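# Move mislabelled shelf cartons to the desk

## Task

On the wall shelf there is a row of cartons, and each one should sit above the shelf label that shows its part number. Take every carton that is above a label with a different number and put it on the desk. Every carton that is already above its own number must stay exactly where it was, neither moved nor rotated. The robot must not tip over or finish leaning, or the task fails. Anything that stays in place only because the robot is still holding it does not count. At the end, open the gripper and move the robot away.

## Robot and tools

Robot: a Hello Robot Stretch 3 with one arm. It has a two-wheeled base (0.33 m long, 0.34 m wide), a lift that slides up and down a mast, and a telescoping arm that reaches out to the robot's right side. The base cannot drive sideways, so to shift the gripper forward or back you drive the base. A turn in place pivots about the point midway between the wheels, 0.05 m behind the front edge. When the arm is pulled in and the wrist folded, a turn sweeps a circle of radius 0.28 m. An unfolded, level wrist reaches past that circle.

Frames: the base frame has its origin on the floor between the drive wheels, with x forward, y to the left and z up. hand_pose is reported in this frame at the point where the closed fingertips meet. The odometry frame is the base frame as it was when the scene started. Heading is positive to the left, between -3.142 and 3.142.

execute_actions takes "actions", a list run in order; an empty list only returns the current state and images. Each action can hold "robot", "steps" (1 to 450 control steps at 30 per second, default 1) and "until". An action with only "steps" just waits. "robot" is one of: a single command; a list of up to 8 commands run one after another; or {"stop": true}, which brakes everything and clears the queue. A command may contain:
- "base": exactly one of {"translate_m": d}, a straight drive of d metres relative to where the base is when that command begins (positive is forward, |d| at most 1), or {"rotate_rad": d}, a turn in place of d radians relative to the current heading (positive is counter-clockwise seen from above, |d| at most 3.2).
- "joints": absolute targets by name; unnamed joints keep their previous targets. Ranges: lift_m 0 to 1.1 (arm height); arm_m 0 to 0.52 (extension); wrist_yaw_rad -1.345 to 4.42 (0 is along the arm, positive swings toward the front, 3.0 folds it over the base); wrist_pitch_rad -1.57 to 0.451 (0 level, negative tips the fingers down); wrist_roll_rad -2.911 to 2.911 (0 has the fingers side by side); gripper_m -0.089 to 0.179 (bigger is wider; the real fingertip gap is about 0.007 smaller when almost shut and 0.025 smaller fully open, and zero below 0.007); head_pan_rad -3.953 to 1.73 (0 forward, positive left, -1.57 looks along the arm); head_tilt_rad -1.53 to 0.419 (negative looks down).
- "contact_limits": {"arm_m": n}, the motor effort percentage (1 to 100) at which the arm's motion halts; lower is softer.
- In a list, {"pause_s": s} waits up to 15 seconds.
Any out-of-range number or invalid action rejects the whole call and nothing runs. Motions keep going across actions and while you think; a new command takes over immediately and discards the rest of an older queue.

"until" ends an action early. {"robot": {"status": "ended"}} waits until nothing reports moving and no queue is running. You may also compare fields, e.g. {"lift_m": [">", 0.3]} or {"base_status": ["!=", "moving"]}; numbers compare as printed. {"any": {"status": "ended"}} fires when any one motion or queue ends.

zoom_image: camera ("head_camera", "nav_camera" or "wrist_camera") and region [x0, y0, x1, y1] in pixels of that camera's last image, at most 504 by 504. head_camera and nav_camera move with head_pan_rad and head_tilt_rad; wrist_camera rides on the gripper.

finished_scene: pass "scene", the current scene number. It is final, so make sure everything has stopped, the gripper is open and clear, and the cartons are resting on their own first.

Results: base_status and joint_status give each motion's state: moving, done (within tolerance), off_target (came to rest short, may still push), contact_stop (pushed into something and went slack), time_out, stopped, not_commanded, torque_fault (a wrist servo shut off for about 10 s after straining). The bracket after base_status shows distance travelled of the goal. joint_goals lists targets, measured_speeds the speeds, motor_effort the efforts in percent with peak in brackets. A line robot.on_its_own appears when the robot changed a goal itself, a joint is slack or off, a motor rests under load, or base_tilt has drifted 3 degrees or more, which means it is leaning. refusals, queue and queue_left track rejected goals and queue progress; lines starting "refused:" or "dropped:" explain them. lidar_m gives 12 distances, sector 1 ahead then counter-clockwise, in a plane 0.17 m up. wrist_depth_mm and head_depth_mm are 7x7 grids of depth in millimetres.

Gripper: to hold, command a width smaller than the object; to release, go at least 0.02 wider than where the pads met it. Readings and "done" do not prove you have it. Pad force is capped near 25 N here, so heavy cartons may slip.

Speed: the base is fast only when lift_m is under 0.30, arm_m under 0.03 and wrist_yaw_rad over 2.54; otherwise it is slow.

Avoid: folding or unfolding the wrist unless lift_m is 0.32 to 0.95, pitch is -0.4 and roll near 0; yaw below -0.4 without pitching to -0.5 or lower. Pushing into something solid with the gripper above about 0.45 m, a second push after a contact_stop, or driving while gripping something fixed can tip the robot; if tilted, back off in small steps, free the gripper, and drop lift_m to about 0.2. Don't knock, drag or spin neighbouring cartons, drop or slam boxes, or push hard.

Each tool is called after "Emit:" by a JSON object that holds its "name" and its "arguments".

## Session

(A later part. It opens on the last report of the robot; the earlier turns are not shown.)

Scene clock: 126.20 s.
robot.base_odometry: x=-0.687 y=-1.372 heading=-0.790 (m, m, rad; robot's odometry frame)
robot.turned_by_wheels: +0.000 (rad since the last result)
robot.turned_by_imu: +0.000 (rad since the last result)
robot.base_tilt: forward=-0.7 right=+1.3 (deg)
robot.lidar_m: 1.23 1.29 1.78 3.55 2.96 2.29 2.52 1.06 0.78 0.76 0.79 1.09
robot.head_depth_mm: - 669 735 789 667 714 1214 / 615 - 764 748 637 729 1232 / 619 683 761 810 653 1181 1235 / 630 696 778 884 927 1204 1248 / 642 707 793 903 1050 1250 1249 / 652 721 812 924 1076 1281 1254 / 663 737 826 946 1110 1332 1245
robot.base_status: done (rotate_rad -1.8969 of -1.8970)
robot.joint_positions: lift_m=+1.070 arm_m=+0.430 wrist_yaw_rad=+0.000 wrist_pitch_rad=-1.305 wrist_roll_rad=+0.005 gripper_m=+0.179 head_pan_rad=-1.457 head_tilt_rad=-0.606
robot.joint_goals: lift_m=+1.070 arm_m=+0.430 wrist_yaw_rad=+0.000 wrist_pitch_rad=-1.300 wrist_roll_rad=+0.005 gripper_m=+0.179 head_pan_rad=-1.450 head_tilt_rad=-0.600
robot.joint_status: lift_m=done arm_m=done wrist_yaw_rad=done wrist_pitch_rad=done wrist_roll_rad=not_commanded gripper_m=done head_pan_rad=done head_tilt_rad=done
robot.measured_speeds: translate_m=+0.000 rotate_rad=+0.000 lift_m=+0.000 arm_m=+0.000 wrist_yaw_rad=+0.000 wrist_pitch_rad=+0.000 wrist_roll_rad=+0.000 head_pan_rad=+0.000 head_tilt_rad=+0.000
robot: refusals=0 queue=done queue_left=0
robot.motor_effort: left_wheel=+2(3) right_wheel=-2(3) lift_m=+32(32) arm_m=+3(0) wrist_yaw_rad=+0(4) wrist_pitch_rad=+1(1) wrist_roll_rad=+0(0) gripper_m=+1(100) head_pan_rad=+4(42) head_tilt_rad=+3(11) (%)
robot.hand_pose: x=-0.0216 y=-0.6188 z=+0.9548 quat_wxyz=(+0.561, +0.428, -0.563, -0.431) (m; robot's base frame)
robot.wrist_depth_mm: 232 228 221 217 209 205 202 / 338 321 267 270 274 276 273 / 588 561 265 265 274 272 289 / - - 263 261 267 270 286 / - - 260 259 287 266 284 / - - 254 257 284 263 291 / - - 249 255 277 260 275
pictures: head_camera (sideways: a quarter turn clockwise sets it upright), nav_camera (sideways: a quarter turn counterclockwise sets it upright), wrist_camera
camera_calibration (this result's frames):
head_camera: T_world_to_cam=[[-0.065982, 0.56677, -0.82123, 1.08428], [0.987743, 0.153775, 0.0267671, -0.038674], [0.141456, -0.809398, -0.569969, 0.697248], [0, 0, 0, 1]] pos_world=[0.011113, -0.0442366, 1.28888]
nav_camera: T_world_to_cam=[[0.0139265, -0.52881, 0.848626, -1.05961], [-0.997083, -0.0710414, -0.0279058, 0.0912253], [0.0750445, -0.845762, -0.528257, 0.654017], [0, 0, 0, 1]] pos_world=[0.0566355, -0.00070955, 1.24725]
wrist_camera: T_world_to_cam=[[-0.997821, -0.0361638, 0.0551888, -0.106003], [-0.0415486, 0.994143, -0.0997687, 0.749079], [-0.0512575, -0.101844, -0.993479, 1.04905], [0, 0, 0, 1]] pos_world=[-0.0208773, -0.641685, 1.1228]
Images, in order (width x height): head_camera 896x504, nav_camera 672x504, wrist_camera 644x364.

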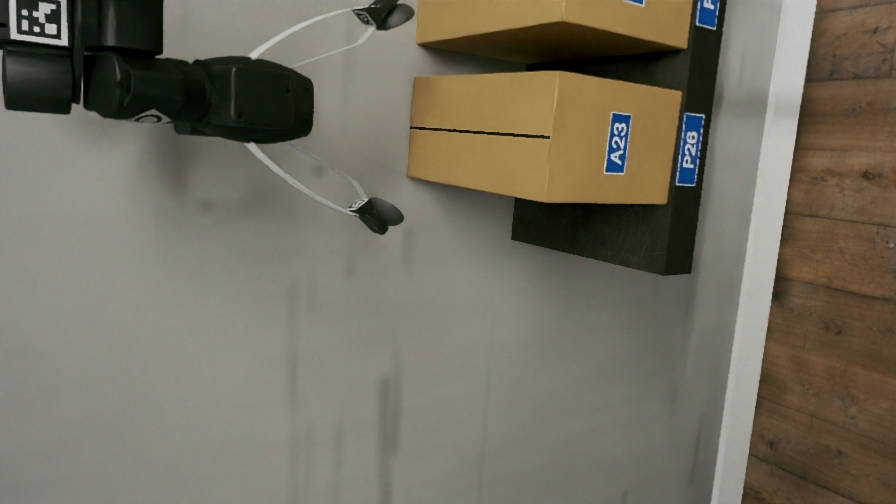

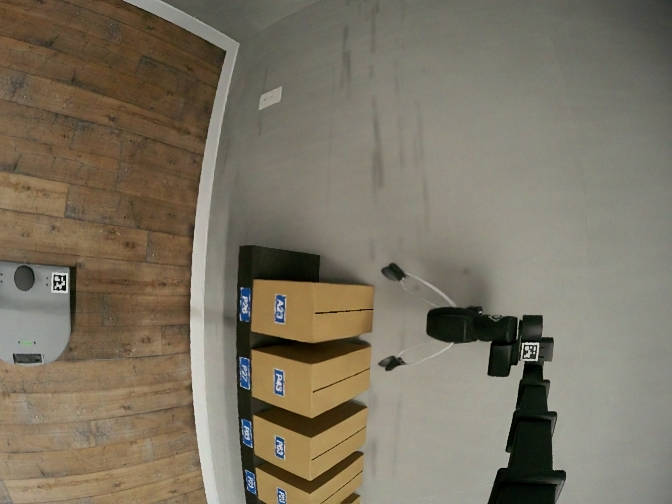

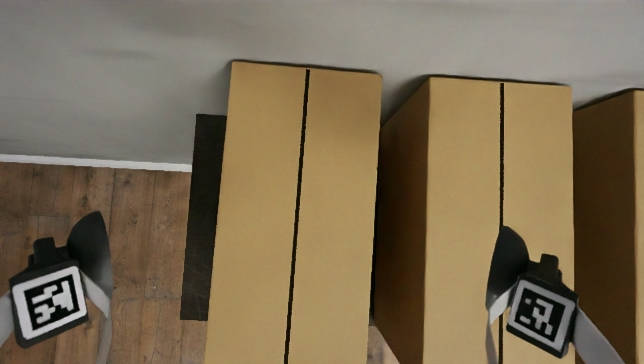

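Emit:
{"name": "execute_actions", "arguments": {"actions": [{"robot": {"base": {"translate_m": 0.009}, "joints": {"lift_m": 1.0, "arm_m": 0.443, "gripper_m": 0.152, "wrist_yaw_rad": -0.025, "head_pan_rad": -1.75, "head_tilt_rad": -0.6}}, "steps": 200, "until": {"robot": {"status": "ended"}}}]}}

Scene clock: 181.67 s.
robot.base_odometry: x=-0.680 y=-1.379 heading=-0.790 (m, m, rad; robot's odometry frame)
robot.turned_by_wheels: +0.000 (rad since the last result)
robot.turned_by_imu: +0.000 (rad since the last result)
robot.base_tilt: forward=-0.8 right=+1.3 (deg)
robot.lidar_m: 1.22 1.28 1.77 3.56 2.98 2.30 2.54 1.06 0.78 0.75 0.79 1.09
robot.head_depth_mm: 647 698 - 745 735 1264 1232 / 640 - 807 746 669 1236 1238 / 626 - 785 777 696 1206 1241 / 616 - 770 790 652 1186 1249 / 616 - 766 788 654 744 1245 / 615 673 751 848 919 1112 1248 / 606 668 745 836 959 1115 1235
robot.base_status: done (translate_m +0.0090 of +0.0090)
robot.joint_positions: lift_m=+1.000 arm_m=+0.443 wrist_yaw_rad=-0.023 wrist_pitch_rad=-1.305 wrist_roll_rad=+0.005 gripper_m=+0.152 head_pan_rad=-1.743 head_tilt_rad=-0.606
robot.joint_goals: lift_m=+1.000 arm_m=+0.443 wrist_yaw_rad=-0.025 wrist_pitch_rad=-1.300 wrist_roll_rad=+0.005 gripper_m=+0.152 head_pan_rad=-1.750 head_tilt_rad=-0.600
robot.joint_status: lift_m=done arm_m=done wrist_yaw_rad=done wrist_pitch_rad=done wrist_roll_rad=not_commanded gripper_m=done head_pan_rad=done head_tilt_rad=done
robot.measured_speeds: translate_m=+0.000 rotate_rad=+0.000 lift_m=+0.000 arm_m=+0.000 wrist_yaw_rad=+0.000 wrist_pitch_rad=+0.000 wrist_roll_rad=+0.000 head_pan_rad=+0.000 head_tilt_rad=+0.000
robot: refusals=0 queue=done queue_left=0
robot.motor_effort: left_wheel=+2(8) right_wheel=-2(6) lift_m=+17(32) arm_m=+4(1) wrist_yaw_rad=-3(3) wrist_pitch_rad=+1(1) wrist_roll_rad=+0(0) gripper_m=-1(100) head_pan_rad=-3(26) head_tilt_rad=+3(4) (%)
robot.hand_pose: x=-0.0227 y=-0.6318 z=+0.8856 quat_wxyz=(+0.556, +0.422, -0.568, -0.437) (m; robot's base frame)
robot.wrist_depth_mm: 200 198 196 192 190 188 186 / 282 280 197 199 203 204 208 / 489 464 195 197 200 204 206 / - - 193 193 199 201 202 / - - 190 191 235 198 201 / 981 - 187 190 230 - 197 / 948 964 186 187 228 195 196
pictures: head_camera (sideways: a quarter turn clockwise sets it upright), nav_camera (sideways: a quarter turn counterclockwise sets it upright), wrist_camera
camera_calibration (this result's frames):
head_camera: T_world_to_cam=[[0.0965101, 0.562374, -0.821231, 1.08329], [0.991023, -0.130984, 0.026767, -0.0386938], [-0.0925148, -0.816442, -0.569967, 0.698672], [0, 0, 0, 1]] pos_world=[-0.00156406, -0.0438551, 1.28888]
nav_camera: T_world_to_cam=[[-0.13575, -0.511277, 0.848627, -1.0587], [-0.976655, 0.212994, -0.0279059, 0.0911008], [-0.166485, -0.832604, -0.528255, 0.655487], [0, 0, 0, 1]] pos_world=[0.0543847, -0.0149306, 1.24725]
wrist_camera: T_world_to_cam=[[-0.998391, -0.0129965, 0.0551889, -0.0890524], [-0.0184654, 0.994839, -0.099772, 0.756007], [-0.0536074, -0.100631, -0.993479, 0.979636], [0, 0, 0, 1]] pos_world=[-0.0224334, -0.654681, 1.05359]
Images, in order (width x height): head_camera 896x504, nav_camera 672x504, wrist_camera 644x364.

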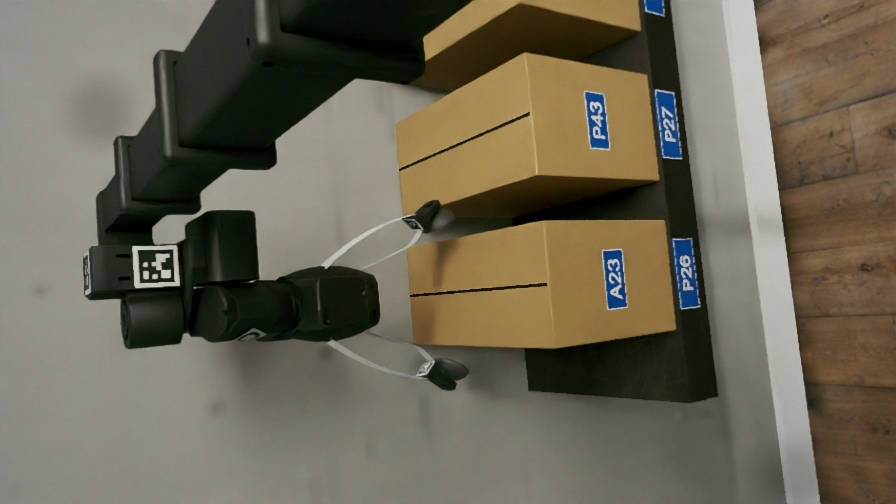

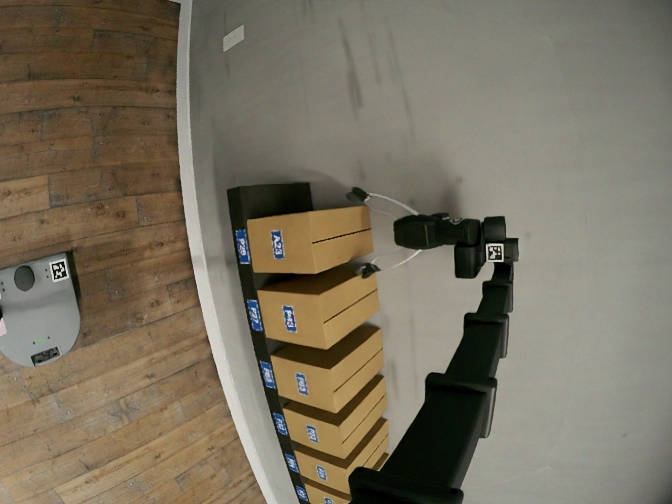

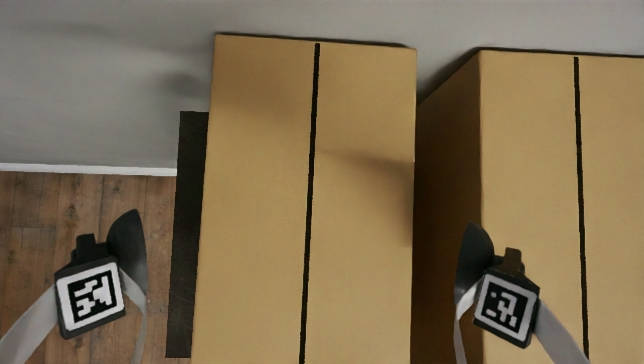

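Emit:
{"name": "zoom_image", "arguments": {"camera": "wrist_camera", "region": [380, 170, 580, 364]}}

Emit:
{"name": "zoom_image", "arguments": {"camera": "wrist_camera", "region": [40, 170, 240, 364]}}

Emit:
{"name": "zoom_image", "arguments": {"camera": "head_camera", "region": [320, 160, 560, 400]}}

Region (380, 170, 580, 364) of wrist_camera's 644x364 image, scaled by 2.520; it fills the top 489 rows of this view, and the rest is white.

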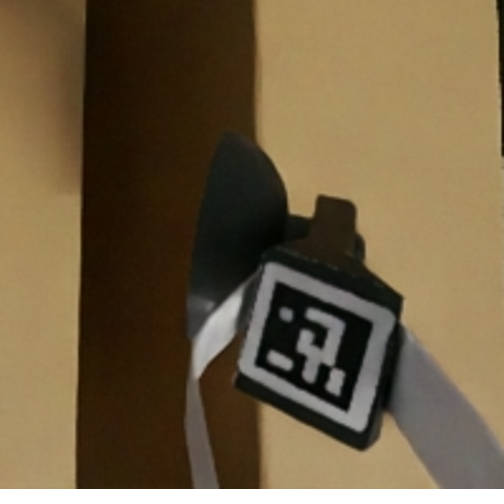

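Region (40, 170, 240, 364) of wrist_camera's 644x364 image, scaled by 2.520; it fills the top 489 rows of this view, and the rest is white.

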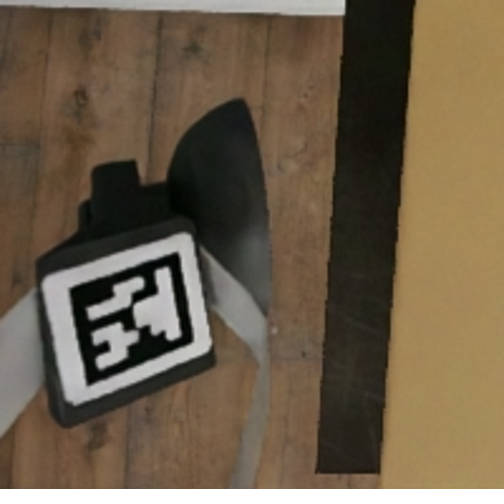

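Region (320, 160, 560, 400) of head_camera's 896x504 image, scaled by 2.100, with more detail than that image has.

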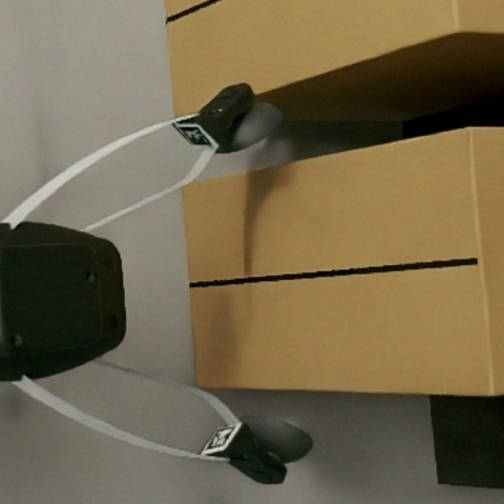

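Emit:
{"name": "execute_actions", "arguments": {"actions": [{"robot": {"joints": {"lift_m": 0.96, "gripper_m": 0.148}}, "steps": 200, "until": {"robot": {"status": "ended"}}}]}}

Scene clock: 192.77 s.
robot.base_odometry: x=-0.680 y=-1.379 heading=-0.790 (m, m, rad; robot's odometry frame)
robot.turned_by_wheels: +0.000 (rad since the last result)
robot.turned_by_imu: +0.000 (rad since the last result)
robot.base_tilt: forward=-0.7 right=+1.3 (deg)
robot.lidar_m: 1.23 1.27 1.77 3.56 2.97 2.31 2.54 1.06 0.78 0.76 0.79 1.09
robot.head_depth_mm: 648 716 777 - 752 1267 1239 / 640 699 - 731 673 1237 1236 / 632 676 792 783 693 1213 1239 / 625 - 789 756 652 1192 1241 / 617 667 754 760 654 742 1254 / 611 673 753 842 916 1105 1256 / 605 667 741 837 955 1114 1230
robot.base_status: done (translate_m +0.0090 of +0.0090)
robot.joint_positions: lift_m=+0.960 arm_m=+0.443 wrist_yaw_rad=-0.023 wrist_pitch_rad=-1.305 wrist_roll_rad=+0.005 gripper_m=+0.148 head_pan_rad=-1.743 head_tilt_rad=-0.606
robot.joint_goals: lift_m=+0.960 arm_m=+0.443 wrist_yaw_rad=-0.025 wrist_pitch_rad=-1.300 wrist_roll_rad=+0.005 gripper_m=+0.148 head_pan_rad=-1.750 head_tilt_rad=-0.600
robot.joint_status: lift_m=done arm_m=done wrist_yaw_rad=done wrist_pitch_rad=done wrist_roll_rad=not_commanded gripper_m=done head_pan_rad=done head_tilt_rad=done
robot.measured_speeds: translate_m=+0.000 rotate_rad=+0.000 lift_m=+0.000 arm_m=+0.000 wrist_yaw_rad=+0.000 wrist_pitch_rad=+0.000 wrist_roll_rad=+0.000 head_pan_rad=+0.000 head_tilt_rad=+0.000
robot: refusals=0 queue=done queue_left=0
robot.motor_effort: left_wheel=+2(2) right_wheel=-3(3) lift_m=+16(16) arm_m=+3(3) wrist_yaw_rad=-2(3) wrist_pitch_rad=+1(1) wrist_roll_rad=+0(0) gripper_m=+0(81) head_pan_rad=-3(3) head_tilt_rad=+2(3) (%)
robot.hand_pose: x=-0.0227 y=-0.6318 z=+0.8455 quat_wxyz=(+0.556, +0.422, -0.568, -0.437) (m; robot's base frame)
robot.wrist_depth_mm: 200 198 159 160 162 170 167 / 287 282 156 158 161 179 165 / 484 412 154 158 158 177 165 / 952 936 153 154 155 176 161 / 957 640 150 152 155 163 160 / 922 313 149 151 153 - 158 / 921 925 146 149 152 183 155
pictures: head_camera (sideways: a quarter turn clockwise sets it upright), nav_camera (sideways: a quarter turn counterclockwise sets it upright), wrist_camera
camera_calibration (this result's frames):
head_camera: T_world_to_cam=[[0.0965119, 0.562374, -0.821231, 1.08329], [0.991023, -0.130987, 0.026767, -0.0386938], [-0.0925175, -0.816442, -0.569967, 0.698672], [0, 0, 0, 1]] pos_world=[-0.0015642, -0.0438551, 1.28888]
nav_camera: T_world_to_cam=[[-0.135751, -0.511276, 0.848627, -1.0587], [-0.976654, 0.212997, -0.0279059, 0.0911008], [-0.166487, -0.832604, -0.528255, 0.655487], [0, 0, 0, 1]] pos_world=[0.0543847, -0.0149308, 1.24725]
wrist_camera: T_world_to_cam=[[-0.998391, -0.0129966, 0.0551889, -0.0868447], [-0.0184655, 0.994839, -0.0997721, 0.752016], [-0.0536074, -0.100631, -0.993479, 0.939893], [0, 0, 0, 1]] pos_world=[-0.0224334, -0.654682, 1.01359]
Images, in order (width x height): head_camera 896x504, nav_camera 672x504, wrist_camera 644x364.

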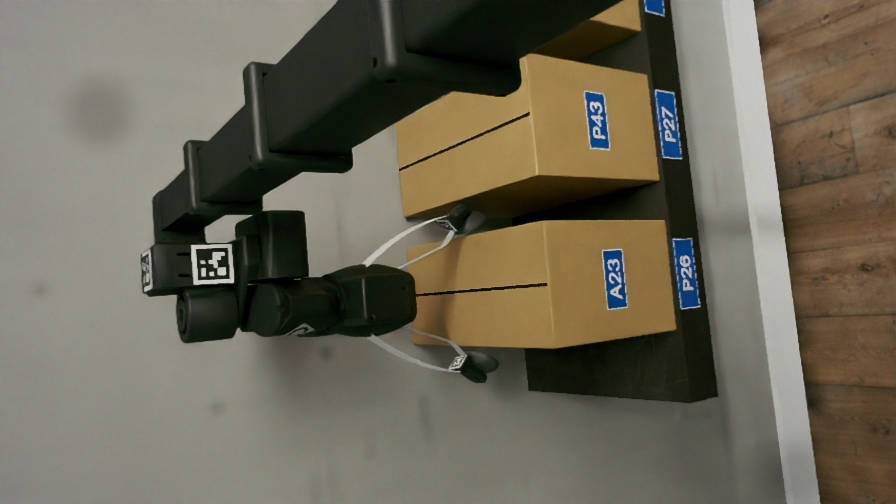

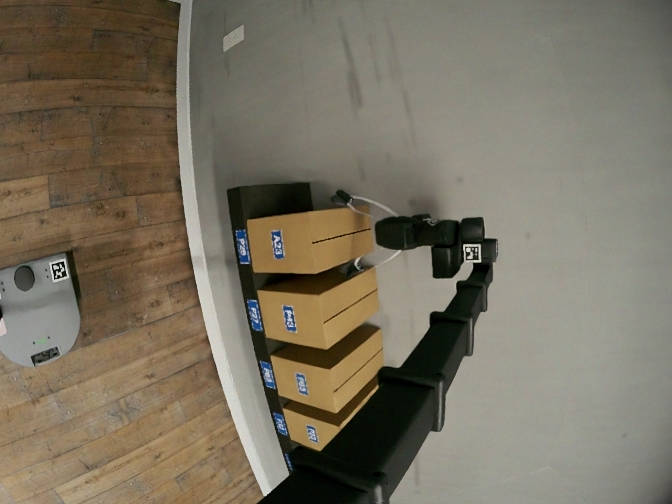

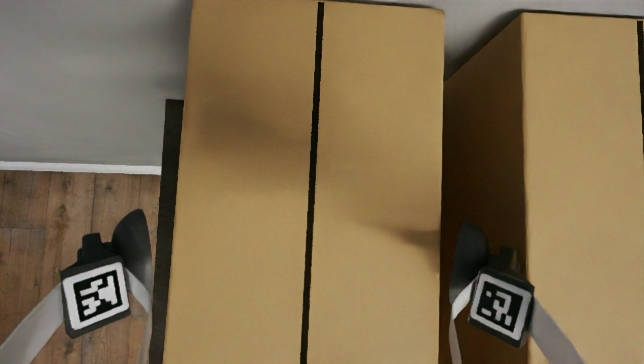

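Emit:
{"name": "execute_actions", "arguments": {"actions": [{"robot": {"joints": {"lift_m": 0.925}}, "steps": 200, "until": {"robot": {"status": "ended"}}}]}}

Scene clock: 195.03 s.
robot.base_odometry: x=-0.680 y=-1.379 heading=-0.790 (m, m, rad; robot's odometry frame)
robot.turned_by_wheels: +0.000 (rad since the last result)
robot.turned_by_imu: +0.000 (rad since the last result)
robot.base_tilt: forward=-0.7 right=+1.2 (deg)
robot.lidar_m: 1.22 1.28 1.77 3.56 2.96 2.31 2.54 1.06 0.78 0.76 0.79 1.09
robot.head_depth_mm: 647 720 802 - - 1290 1235 / 641 711 764 - 683 1239 1238 / 636 689 808 760 712 1208 1233 / 624 675 802 770 652 1190 1244 / 619 673 759 761 655 741 1249 / 611 674 750 844 918 1106 1248 / 605 668 738 831 951 1114 1235
robot.base_status: done (translate_m +0.0090 of +0.0090)
robot.joint_positions: lift_m=+0.928 arm_m=+0.443 wrist_yaw_rad=-0.024 wrist_pitch_rad=-1.299 wrist_roll_rad=+0.005 gripper_m=+0.148 head_pan_rad=-1.743 head_tilt_rad=-0.606
robot.joint_goals: lift_m=+0.928 arm_m=+0.443 wrist_yaw_rad=-0.025 wrist_pitch_rad=-1.300 wrist_roll_rad=+0.005 gripper_m=+0.148 head_pan_rad=-1.750 head_tilt_rad=-0.600
robot.joint_status: lift_m=contact_stop arm_m=done wrist_yaw_rad=done wrist_pitch_rad=done wrist_roll_rad=not_commanded gripper_m=done head_pan_rad=done head_tilt_rad=done
robot.measured_speeds: translate_m=+0.000 rotate_rad=+0.000 lift_m=-0.001 arm_m=+0.000 wrist_yaw_rad=+0.000 wrist_pitch_rad=+0.024 wrist_roll_rad=+0.000 head_pan_rad=+0.000 head_tilt_rad=+0.000
robot: refusals=0 queue=dropped queue_left=0
robot.on_its_own: lift_m is slack since a contact_stop, until your next command for it
robot.motor_effort: left_wheel=+1(2) right_wheel=+0(2) lift_m=+24(23) arm_m=+3(3) wrist_yaw_rad=-1(3) wrist_pitch_rad=-1(1) wrist_roll_rad=+0(0) gripper_m=-16(16) head_pan_rad=-4(4) head_tilt_rad=+3(2) (%)
robot.hand_pose: x=-0.0227 y=-0.6332 z=+0.8136 quat_wxyz=(+0.557, +0.420, -0.569, -0.436) (m; robot's base frame)
robot.wrist_depth_mm: 197 184 128 129 132 168 137 / 276 252 126 128 129 177 135 / 459 354 124 126 128 174 133 / 905 746 122 125 126 173 132 / 901 120 120 122 124 162 129 / 897 118 119 121 123 - 127 / 901 117 118 120 121 179 126
pictures: head_camera (sideways: a quarter turn clockwise sets it upright), nav_camera (sideways: a quarter turn counterclockwise sets it upright), wrist_camera
camera_calibration (this result's frames):
head_camera: T_world_to_cam=[[0.096521, 0.562337, -0.821255, 1.08332], [0.991019, -0.131012, 0.0267653, -0.0386916], [-0.0925434, -0.816463, -0.569933, 0.698627], [0, 0, 0, 1]] pos_world=[-0.00156546, -0.0438554, 1.28889]
nav_camera: T_world_to_cam=[[-0.135759, -0.511237, 0.84865, -1.05873], [-0.976649, 0.213022, -0.0279077, 0.0911032], [-0.166514, -0.832621, -0.528219, 0.655441], [0, 0, 0, 1]] pos_world=[0.0543839, -0.0149344, 1.24725]
wrist_camera: T_world_to_cam=[[-0.998395, -0.0118502, 0.0553881, -0.0846093], [-0.0176394, 0.994291, -0.105231, 0.75433], [-0.0538249, -0.106039, -0.992904, 0.904157], [0, 0, 0, 1]] pos_world=[-0.0225013, -0.65515, 0.981807]
Images, in order (width x height): head_camera 896x504, nav_camera 672x504, wrist_camera 644x364.

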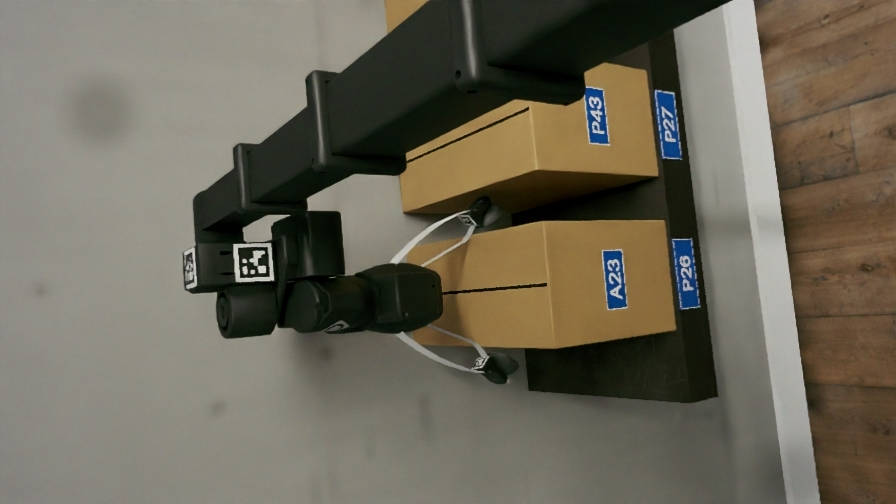

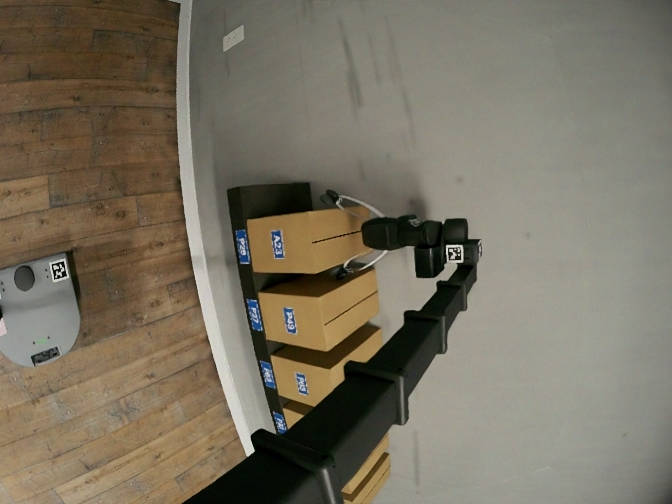

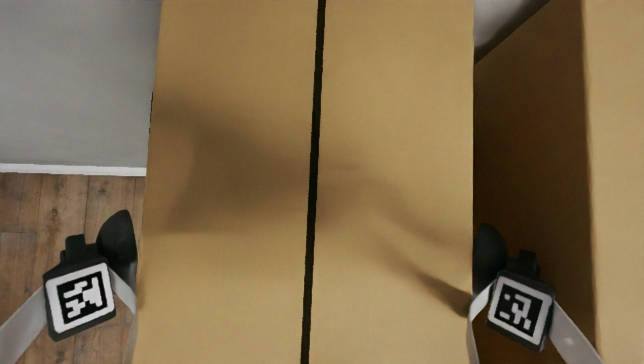

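Emit:
{"name": "execute_actions", "arguments": {"actions": [{"robot": {"joints": {"lift_m": 0.946}}, "steps": 200, "until": {"robot": {"status": "ended"}}}]}}

Scene clock: 201.50 s.
robot.base_odometry: x=-0.680 y=-1.379 heading=-0.790 (m, m, rad; robot's odometry frame)
robot.turned_by_wheels: +0.000 (rad since the last result)
robot.turned_by_imu: +0.000 (rad since the last result)
robot.base_tilt: forward=-0.8 right=+1.2 (deg)
robot.lidar_m: 1.22 1.28 1.77 3.54 2.96 2.31 2.54 1.06 0.78 0.76 0.79 1.09
robot.head_depth_mm: 648 719 787 - 753 1279 1238 / 638 710 - 718 674 1244 1234 / 631 680 793 780 712 1206 1242 / 624 672 797 737 639 1184 1239 / 619 671 756 741 640 745 1255 / 611 674 751 843 916 1104 1245 / 606 668 743 835 953 1113 1235
robot.base_status: done (translate_m +0.0090 of +0.0090)
robot.joint_positions: lift_m=+0.946 arm_m=+0.443 wrist_yaw_rad=-0.024 wrist_pitch_rad=-1.301 wrist_roll_rad=+0.005 gripper_m=+0.148 head_pan_rad=-1.743 head_tilt_rad=-0.606
robot.joint_goals: lift_m=+0.946 arm_m=+0.443 wrist_yaw_rad=-0.025 wrist_pitch_rad=-1.300 wrist_roll_rad=+0.005 gripper_m=+0.148 head_pan_rad=-1.750 head_tilt_rad=-0.600
robot.joint_status: lift_m=done arm_m=done wrist_yaw_rad=done wrist_pitch_rad=done wrist_roll_rad=not_commanded gripper_m=done head_pan_rad=done head_tilt_rad=done
robot.measured_speeds: translate_m=+0.000 rotate_rad=+0.000 lift_m=+0.000 arm_m=+0.000 wrist_yaw_rad=+0.000 wrist_pitch_rad=+0.000 wrist_roll_rad=+0.000 head_pan_rad=+0.000 head_tilt_rad=+0.000
robot: refusals=0 queue=done queue_left=0
robot.motor_effort: left_wheel=+2(2) right_wheel=-3(3) lift_m=+33(34) arm_m=+3(4) wrist_yaw_rad=-1(2) wrist_pitch_rad=+0(0) wrist_roll_rad=-1(0) gripper_m=-10(18) head_pan_rad=-4(3) head_tilt_rad=+3(2) (%)
robot.hand_pose: x=-0.0227 y=-0.6327 z=+0.8309 quat_wxyz=(+0.556, +0.420, -0.569, -0.436) (m; robot's base frame)
robot.wrist_depth_mm: 199 195 140 142 144 176 152 / 279 254 136 138 140 187 150 / 469 403 132 134 136 186 148 / 954 750 129 130 132 184 146 / 919 125 126 127 130 172 144 / 878 121 123 125 126 - 143 / 901 120 120 122 123 193 141
pictures: head_camera (sideways: a quarter turn clockwise sets it upright), nav_camera (sideways: a quarter turn counterclockwise sets it upright), wrist_camera
camera_calibration (this result's frames):
head_camera: T_world_to_cam=[[0.0965319, 0.562326, -0.821262, 1.08333], [0.991017, -0.131034, 0.0267648, -0.038691], [-0.0925627, -0.816468, -0.569923, 0.698615], [0, 0, 0, 1]] pos_world=[-0.00156647, -0.0438554, 1.28889]
nav_camera: T_world_to_cam=[[-0.135768, -0.511225, 0.848656, -1.05874], [-0.976644, 0.213043, -0.0279082, 0.0911038], [-0.166533, -0.832623, -0.528209, 0.655428], [0, 0, 0, 1]] pos_world=[0.0543835, -0.0149361, 1.24725]
wrist_camera: T_world_to_cam=[[-0.998397, -0.0119514, 0.0553227, -0.0855583], [-0.0176373, 0.994477, -0.103459, 0.754353], [-0.0537807, -0.104269, -0.993094, 0.922614], [0, 0, 0, 1]] pos_world=[-0.0224975, -0.655009, 0.999021]
Images, in order (width x height): head_camera 896x504, nav_camera 672x504, wrist_camera 644x364.

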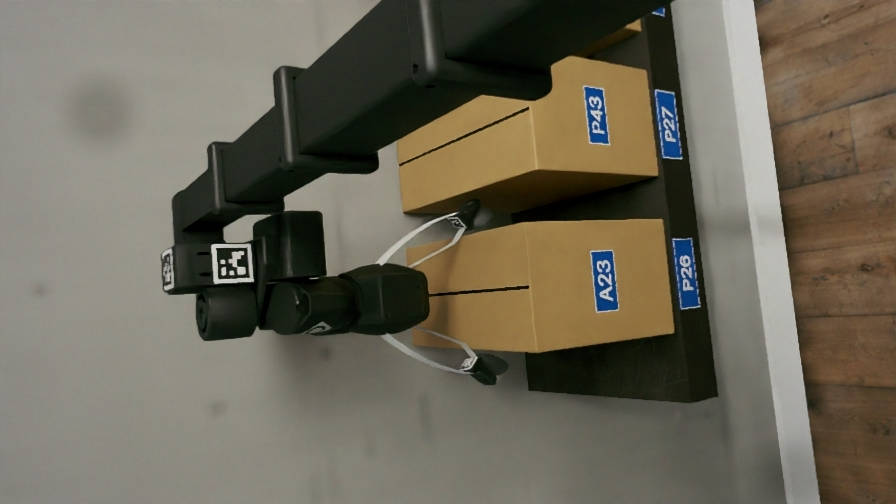

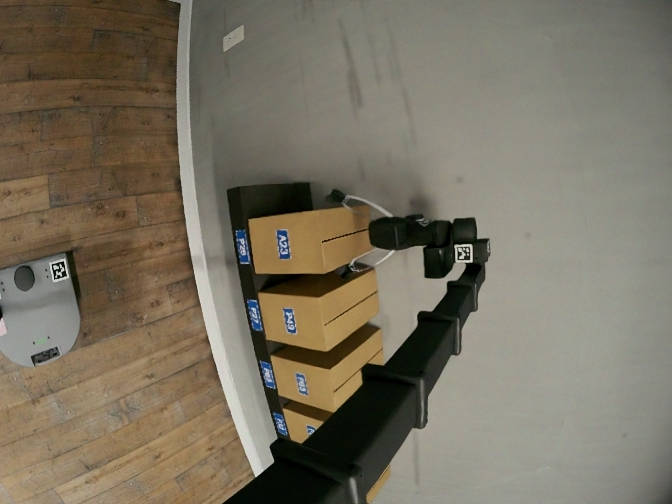

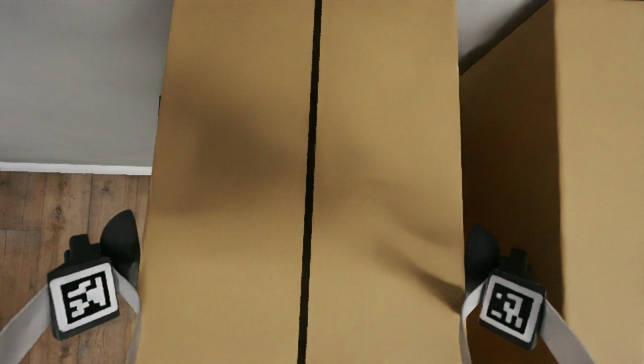

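Emit:
{"name": "zoom_image", "arguments": {"camera": "head_camera", "region": [380, 180, 560, 400]}}

Region (380, 180, 560, 400) of head_camera's 896x504 image, scaled by 2.291, with more detail than that image has; it fills the left 412 columns of this view, and the rest is white.

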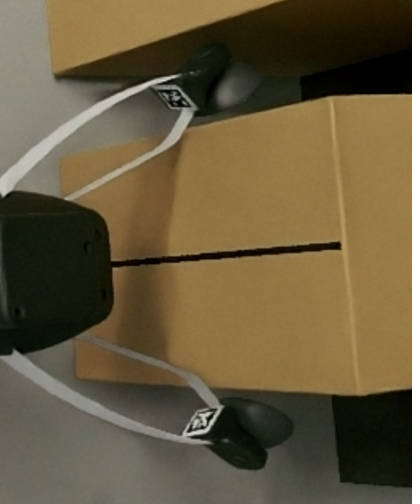

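Emit:
{"name": "execute_actions", "arguments": {"actions": [{"robot": [{"joints": {"lift_m": 0.935, "gripper_m": 0.163}}, {"joints": {"lift_m": 0.948, "arm_m": 0.449}}], "steps": 200, "until": {"robot": {"status": "ended"}}}]}}

Scene clock: 224.43 s.
robot.base_odometry: x=-0.680 y=-1.379 heading=-0.790 (m, m, rad; robot's odometry frame)
robot.turned_by_wheels: +0.000 (rad since the last result)
robot.turned_by_imu: +0.000 (rad since the last result)
robot.base_tilt: forward=-0.8 right=+1.2 (deg)
robot.lidar_m: 1.22 1.27 1.77 3.55 2.97 2.30 2.54 1.06 0.78 0.76 0.79 1.09
robot.head_depth_mm: 649 718 789 - 757 1274 1231 / 639 705 - 721 675 1238 1237 / 632 678 797 777 709 1215 1234 / 625 666 789 787 646 1187 1242 / 619 669 758 757 647 741 1250 / 613 674 752 847 921 1110 1251 / 606 665 739 839 958 1111 1235
robot.base_status: done (translate_m +0.0090 of +0.0090)
robot.joint_positions: lift_m=+0.948 arm_m=+0.449 wrist_yaw_rad=-0.024 wrist_pitch_rad=-1.301 wrist_roll_rad=+0.005 gripper_m=+0.163 head_pan_rad=-1.743 head_tilt_rad=-0.606
robot.joint_goals: lift_m=+0.948 arm_m=+0.449 wrist_yaw_rad=-0.025 wrist_pitch_rad=-1.300 wrist_roll_rad=+0.005 gripper_m=+0.163 head_pan_rad=-1.750 head_tilt_rad=-0.600
robot.joint_status: lift_m=done arm_m=done wrist_yaw_rad=done wrist_pitch_rad=done wrist_roll_rad=not_commanded gripper_m=done head_pan_rad=done head_tilt_rad=done
robot.measured_speeds: translate_m=+0.000 rotate_rad=+0.000 lift_m=+0.000 arm_m=+0.000 wrist_yaw_rad=+0.000 wrist_pitch_rad=+0.000 wrist_roll_rad=+0.000 head_pan_rad=+0.000 head_tilt_rad=+0.000
robot: refusals=0 queue=done queue_left=0
robot.motor_effort: left_wheel=+2(2) right_wheel=-3(3) lift_m=+32(34) arm_m=+4(6) wrist_yaw_rad=-1(1) wrist_pitch_rad=+0(0) wrist_roll_rad=+0(0) gripper_m=+0(100) head_pan_rad=-3(3) head_tilt_rad=+2(3) (%)
robot.hand_pose: x=-0.0227 y=-0.6387 z=+0.8329 quat_wxyz=(+0.556, +0.420, -0.569, -0.436) (m; robot's base frame)
robot.wrist_depth_mm: 187 185 145 148 160 167 153 / 265 258 143 146 148 188 153 / 436 380 142 144 146 186 150 / 936 867 141 142 143 184 149 / 940 306 138 140 142 172 147 / 920 136 137 138 140 - 145 / 885 943 135 137 138 191 143
pictures: head_camera (sideways: a quarter turn clockwise sets it upright), nav_camera (sideways: a quarter turn counterclockwise sets it upright), wrist_camera
camera_calibration (this result's frames):
head_camera: T_world_to_cam=[[0.0965347, 0.562324, -0.821263, 1.08333], [0.991016, -0.131039, 0.0267647, -0.0386909], [-0.0925672, -0.816468, -0.569922, 0.698613], [0, 0, 0, 1]] pos_world=[-0.0015667, -0.0438554, 1.28889]
nav_camera: T_world_to_cam=[[-0.135771, -0.511223, 0.848656, -1.05874], [-0.976643, 0.213049, -0.0279083, 0.0911038], [-0.166538, -0.832623, -0.528208, 0.655427], [0, 0, 0, 1]] pos_world=[0.0543834, -0.0149364, 1.24725]
wrist_camera: T_world_to_cam=[[-0.998397, -0.0119545, 0.0553201, -0.0857407], [-0.0176363, 0.994485, -0.103387, 0.760442], [-0.0537791, -0.104197, -0.993102, 0.92405], [0, 0, 0, 1]] pos_world=[-0.0224974, -0.66099, 1.00104]
Images, in order (width x height): head_camera 896x504, nav_camera 672x504, wrist_camera 644x364.

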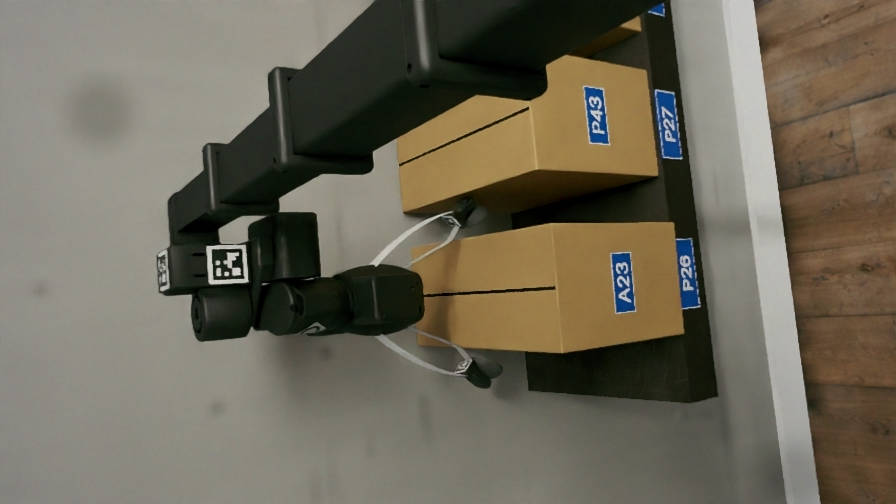

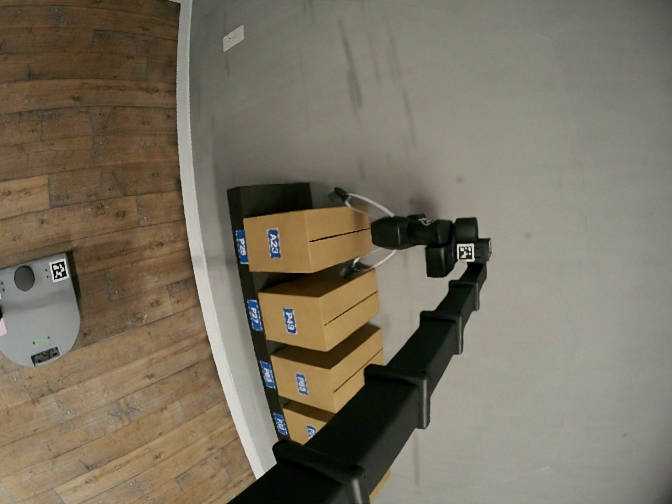

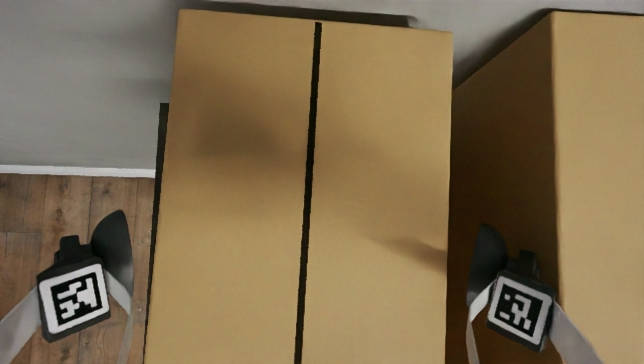

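Emit:
{"name": "execute_actions", "arguments": {"actions": [{"robot": {"joints": {"arm_m": 0.439, "gripper_m": 0.10}}, "steps": 200, "until": {"robot": {"status": "ended"}}}]}}

Scene clock: 228.57 s.
robot.base_odometry: x=-0.680 y=-1.379 heading=-0.790 (m, m, rad; robot's odometry frame)
robot.turned_by_wheels: +0.000 (rad since the last result)
robot.turned_by_imu: +0.000 (rad since the last result)
robot.base_tilt: forward=-0.9 right=+1.3 (deg)
robot.lidar_m: 1.22 1.28 1.77 3.53 2.97 2.31 2.53 1.06 0.78 0.76 0.79 1.09
robot.head_depth_mm: 646 717 786 - 751 1266 1237 / 640 704 - 721 674 1238 1240 / 632 679 792 779 712 1214 1238 / 626 669 798 758 647 1193 1240 / 618 672 755 754 652 743 1258 / 611 672 750 843 922 1112 1244 / 605 666 742 837 958 1114 1229
robot.base_status: done (translate_m +0.0090 of +0.0090)
robot.joint_positions: lift_m=+0.948 arm_m=+0.439 wrist_yaw_rad=-0.024 wrist_pitch_rad=-1.301 wrist_roll_rad=+0.005 gripper_m=+0.125 head_pan_rad=-1.743 head_tilt_rad=-0.606
robot.joint_goals: lift_m=+0.948 arm_m=+0.439 wrist_yaw_rad=-0.025 wrist_pitch_rad=-1.300 wrist_roll_rad=+0.005 gripper_m=+0.100 head_pan_rad=-1.750 head_tilt_rad=-0.600
robot.joint_status: lift_m=done arm_m=done wrist_yaw_rad=done wrist_pitch_rad=done wrist_roll_rad=not_commanded gripper_m=off_target head_pan_rad=done head_tilt_rad=done
robot.measured_speeds: translate_m=+0.000 rotate_rad=+0.000 lift_m=+0.000 arm_m=+0.000 wrist_yaw_rad=+0.000 wrist_pitch_rad=+0.000 wrist_roll_rad=+0.000 head_pan_rad=+0.000 head_tilt_rad=+0.000
robot: refusals=0 queue=done queue_left=0
robot.motor_effort: left_wheel=+2(2) right_wheel=-3(4) lift_m=+32(32) arm_m=-4(2) wrist_yaw_rad=-1(1) wrist_pitch_rad=+0(0) wrist_roll_rad=-1(0) gripper_m=-100(100) head_pan_rad=-3(3) head_tilt_rad=+2(3) (%)
robot.hand_pose: x=-0.0227 y=-0.6293 z=+0.8329 quat_wxyz=(+0.556, +0.420, -0.569, -0.436) (m; robot's base frame)
robot.wrist_depth_mm: 204 202 145 147 149 178 155 / 288 281 144 145 147 188 152 / 491 421 141 144 145 187 150 / 930 894 140 142 144 185 148 / 921 137 138 140 141 178 146 / 934 135 136 138 140 161 145 / 908 893 135 136 139 192 143
pictures: head_camera (sideways: a quarter turn clockwise sets it upright), nav_camera (sideways: a quarter turn counterclockwise sets it upright), wrist_camera
camera_calibration (this result's frames):
head_camera: T_world_to_cam=[[0.0965347, 0.562324, -0.821263, 1.08333], [0.991016, -0.131039, 0.0267647, -0.0386909], [-0.0925672, -0.816468, -0.569922, 0.698613], [0, 0, 0, 1]] pos_world=[-0.0015667, -0.0438554, 1.28889]
nav_camera: T_world_to_cam=[[-0.135771, -0.511222, 0.848656, -1.05874], [-0.976643, 0.213049, -0.0279083, 0.0911038], [-0.166538, -0.832623, -0.528208, 0.655426], [0, 0, 0, 1]] pos_world=[0.0543834, -0.0149364, 1.24725]
wrist_camera: T_world_to_cam=[[-0.998397, -0.0119556, 0.0553201, -0.0856293], [-0.0176374, 0.994485, -0.103387, 0.751116], [-0.0537789, -0.104197, -0.993102, 0.925027], [0, 0, 0, 1]] pos_world=[-0.0224973, -0.651612, 1.00104]
Images, in order (width x height): head_camera 896x504, nav_camera 672x504, wrist_camera 644x364.

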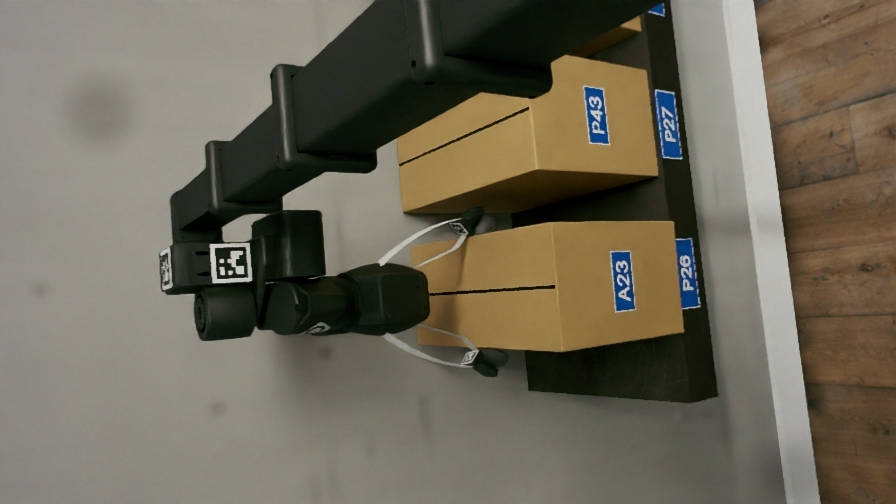

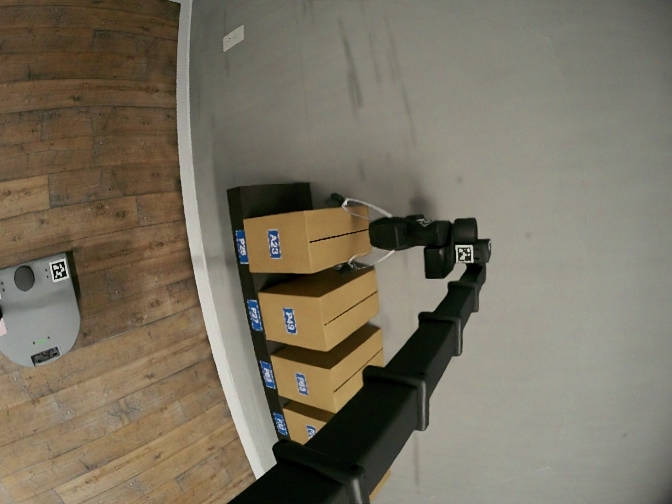

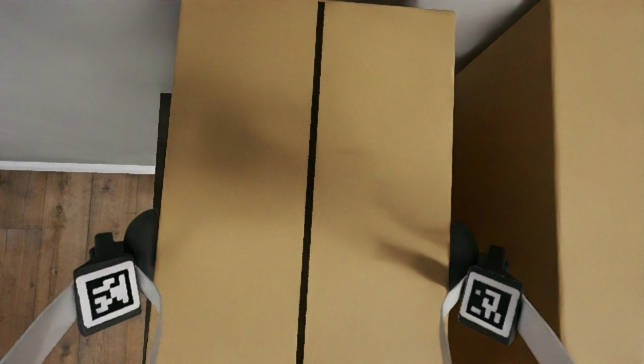

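Emit:
{"name": "execute_actions", "arguments": {"actions": []}}

Scene clock: 229.53 s.
robot.base_odometry: x=-0.680 y=-1.379 heading=-0.790 (m, m, rad; robot's odometry frame)
robot.turned_by_wheels: +0.000 (rad since the last result)
robot.turned_by_imu: +0.000 (rad since the last result)
robot.base_tilt: forward=-0.7 right=+1.2 (deg)
robot.lidar_m: 1.22 1.28 1.77 3.56 2.97 2.31 2.54 1.06 0.78 0.76 0.79 1.09
robot.head_depth_mm: 646 715 787 - 754 1266 1233 / 642 704 - 720 675 1239 1239 / 630 681 794 782 708 1207 1237 / 626 669 795 755 646 1185 1245 / 620 671 758 752 650 747 1250 / 612 675 752 843 919 1112 1247 / 606 667 743 832 955 1114 1229
robot.base_status: done (translate_m +0.0090 of +0.0090)
robot.joint_positions: lift_m=+0.948 arm_m=+0.439 wrist_yaw_rad=-0.024 wrist_pitch_rad=-1.301 wrist_roll_rad=+0.005 gripper_m=+0.101 head_pan_rad=-1.743 head_tilt_rad=-0.606
robot.joint_goals: lift_m=+0.948 arm_m=+0.439 wrist_yaw_rad=-0.025 wrist_pitch_rad=-1.300 wrist_roll_rad=+0.005 gripper_m=+0.100 head_pan_rad=-1.750 head_tilt_rad=-0.600
robot.joint_status: lift_m=done arm_m=done wrist_yaw_rad=done wrist_pitch_rad=done wrist_roll_rad=not_commanded gripper_m=off_target head_pan_rad=done head_tilt_rad=done
robot.measured_speeds: translate_m=+0.000 rotate_rad=+0.000 lift_m=+0.000 arm_m=+0.000 wrist_yaw_rad=+0.000 wrist_pitch_rad=+0.000 wrist_roll_rad=+0.000 head_pan_rad=+0.000 head_tilt_rad=+0.000
robot: refusals=0 queue=done queue_left=0
robot.motor_effort: left_wheel=+2(2) right_wheel=-2(2) lift_m=+32(32) arm_m=-4(3) wrist_yaw_rad=-1(1) wrist_pitch_rad=+0(0) wrist_roll_rad=-1(0) gripper_m=-46(100) head_pan_rad=-4(3) head_tilt_rad=+3(2) (%)
robot.hand_pose: x=-0.0227 y=-0.6293 z=+0.8329 quat_wxyz=(+0.556, +0.420, -0.569, -0.436) (m; robot's base frame)
robot.wrist_depth_mm: 205 202 143 145 147 178 154 / 288 282 141 143 145 189 153 / 485 421 139 141 142 186 150 / 934 888 138 140 141 185 149 / 938 136 136 138 140 176 146 / 905 133 135 137 138 160 144 / 923 918 133 136 136 192 144
pictures: head_camera (sideways: a quarter turn clockwise sets it upright), nav_camera (sideways: a quarter turn counterclockwise sets it upright), wrist_camera
camera_calibration (this result's frames):
head_camera: T_world_to_cam=[[0.0965348, 0.562324, -0.821263, 1.08333], [0.991016, -0.131039, 0.0267647, -0.0386909], [-0.0925673, -0.816468, -0.569922, 0.698613], [0, 0, 0, 1]] pos_world=[-0.00156671, -0.0438554, 1.28889]
nav_camera: T_world_to_cam=[[-0.135771, -0.511222, 0.848656, -1.05874], [-0.976643, 0.213049, -0.0279083, 0.0911038], [-0.166538, -0.832623, -0.528208, 0.655426], [0, 0, 0, 1]] pos_world=[0.0543834, -0.0149364, 1.24725]
wrist_camera: T_world_to_cam=[[-0.998397, -0.0119556, 0.0553202, -0.0856293], [-0.0176374, 0.994485, -0.103387, 0.751116], [-0.053779, -0.104197, -0.993102, 0.925027], [0, 0, 0, 1]] pos_world=[-0.0224973, -0.651612, 1.00104]
Images, in order (width x height): head_camera 896x504, nav_camera 672x504, wrist_camera 644x364.

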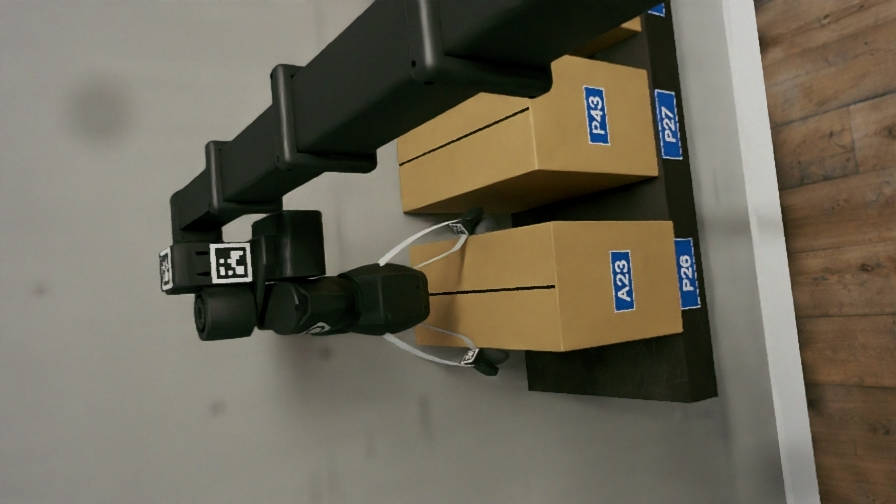

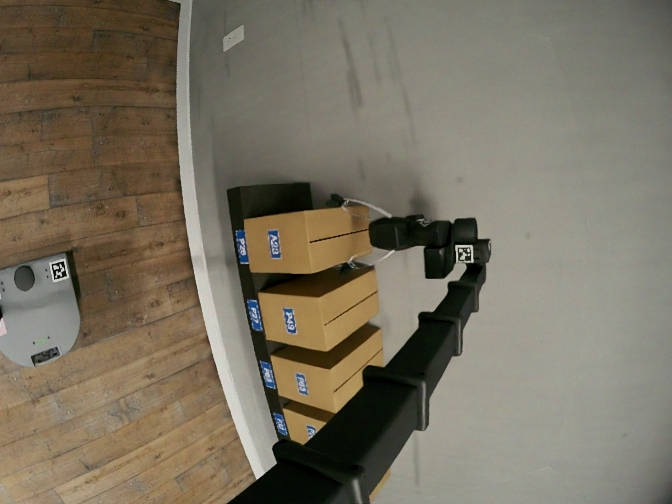

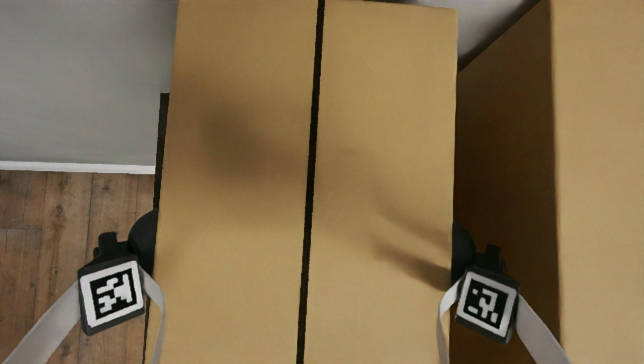

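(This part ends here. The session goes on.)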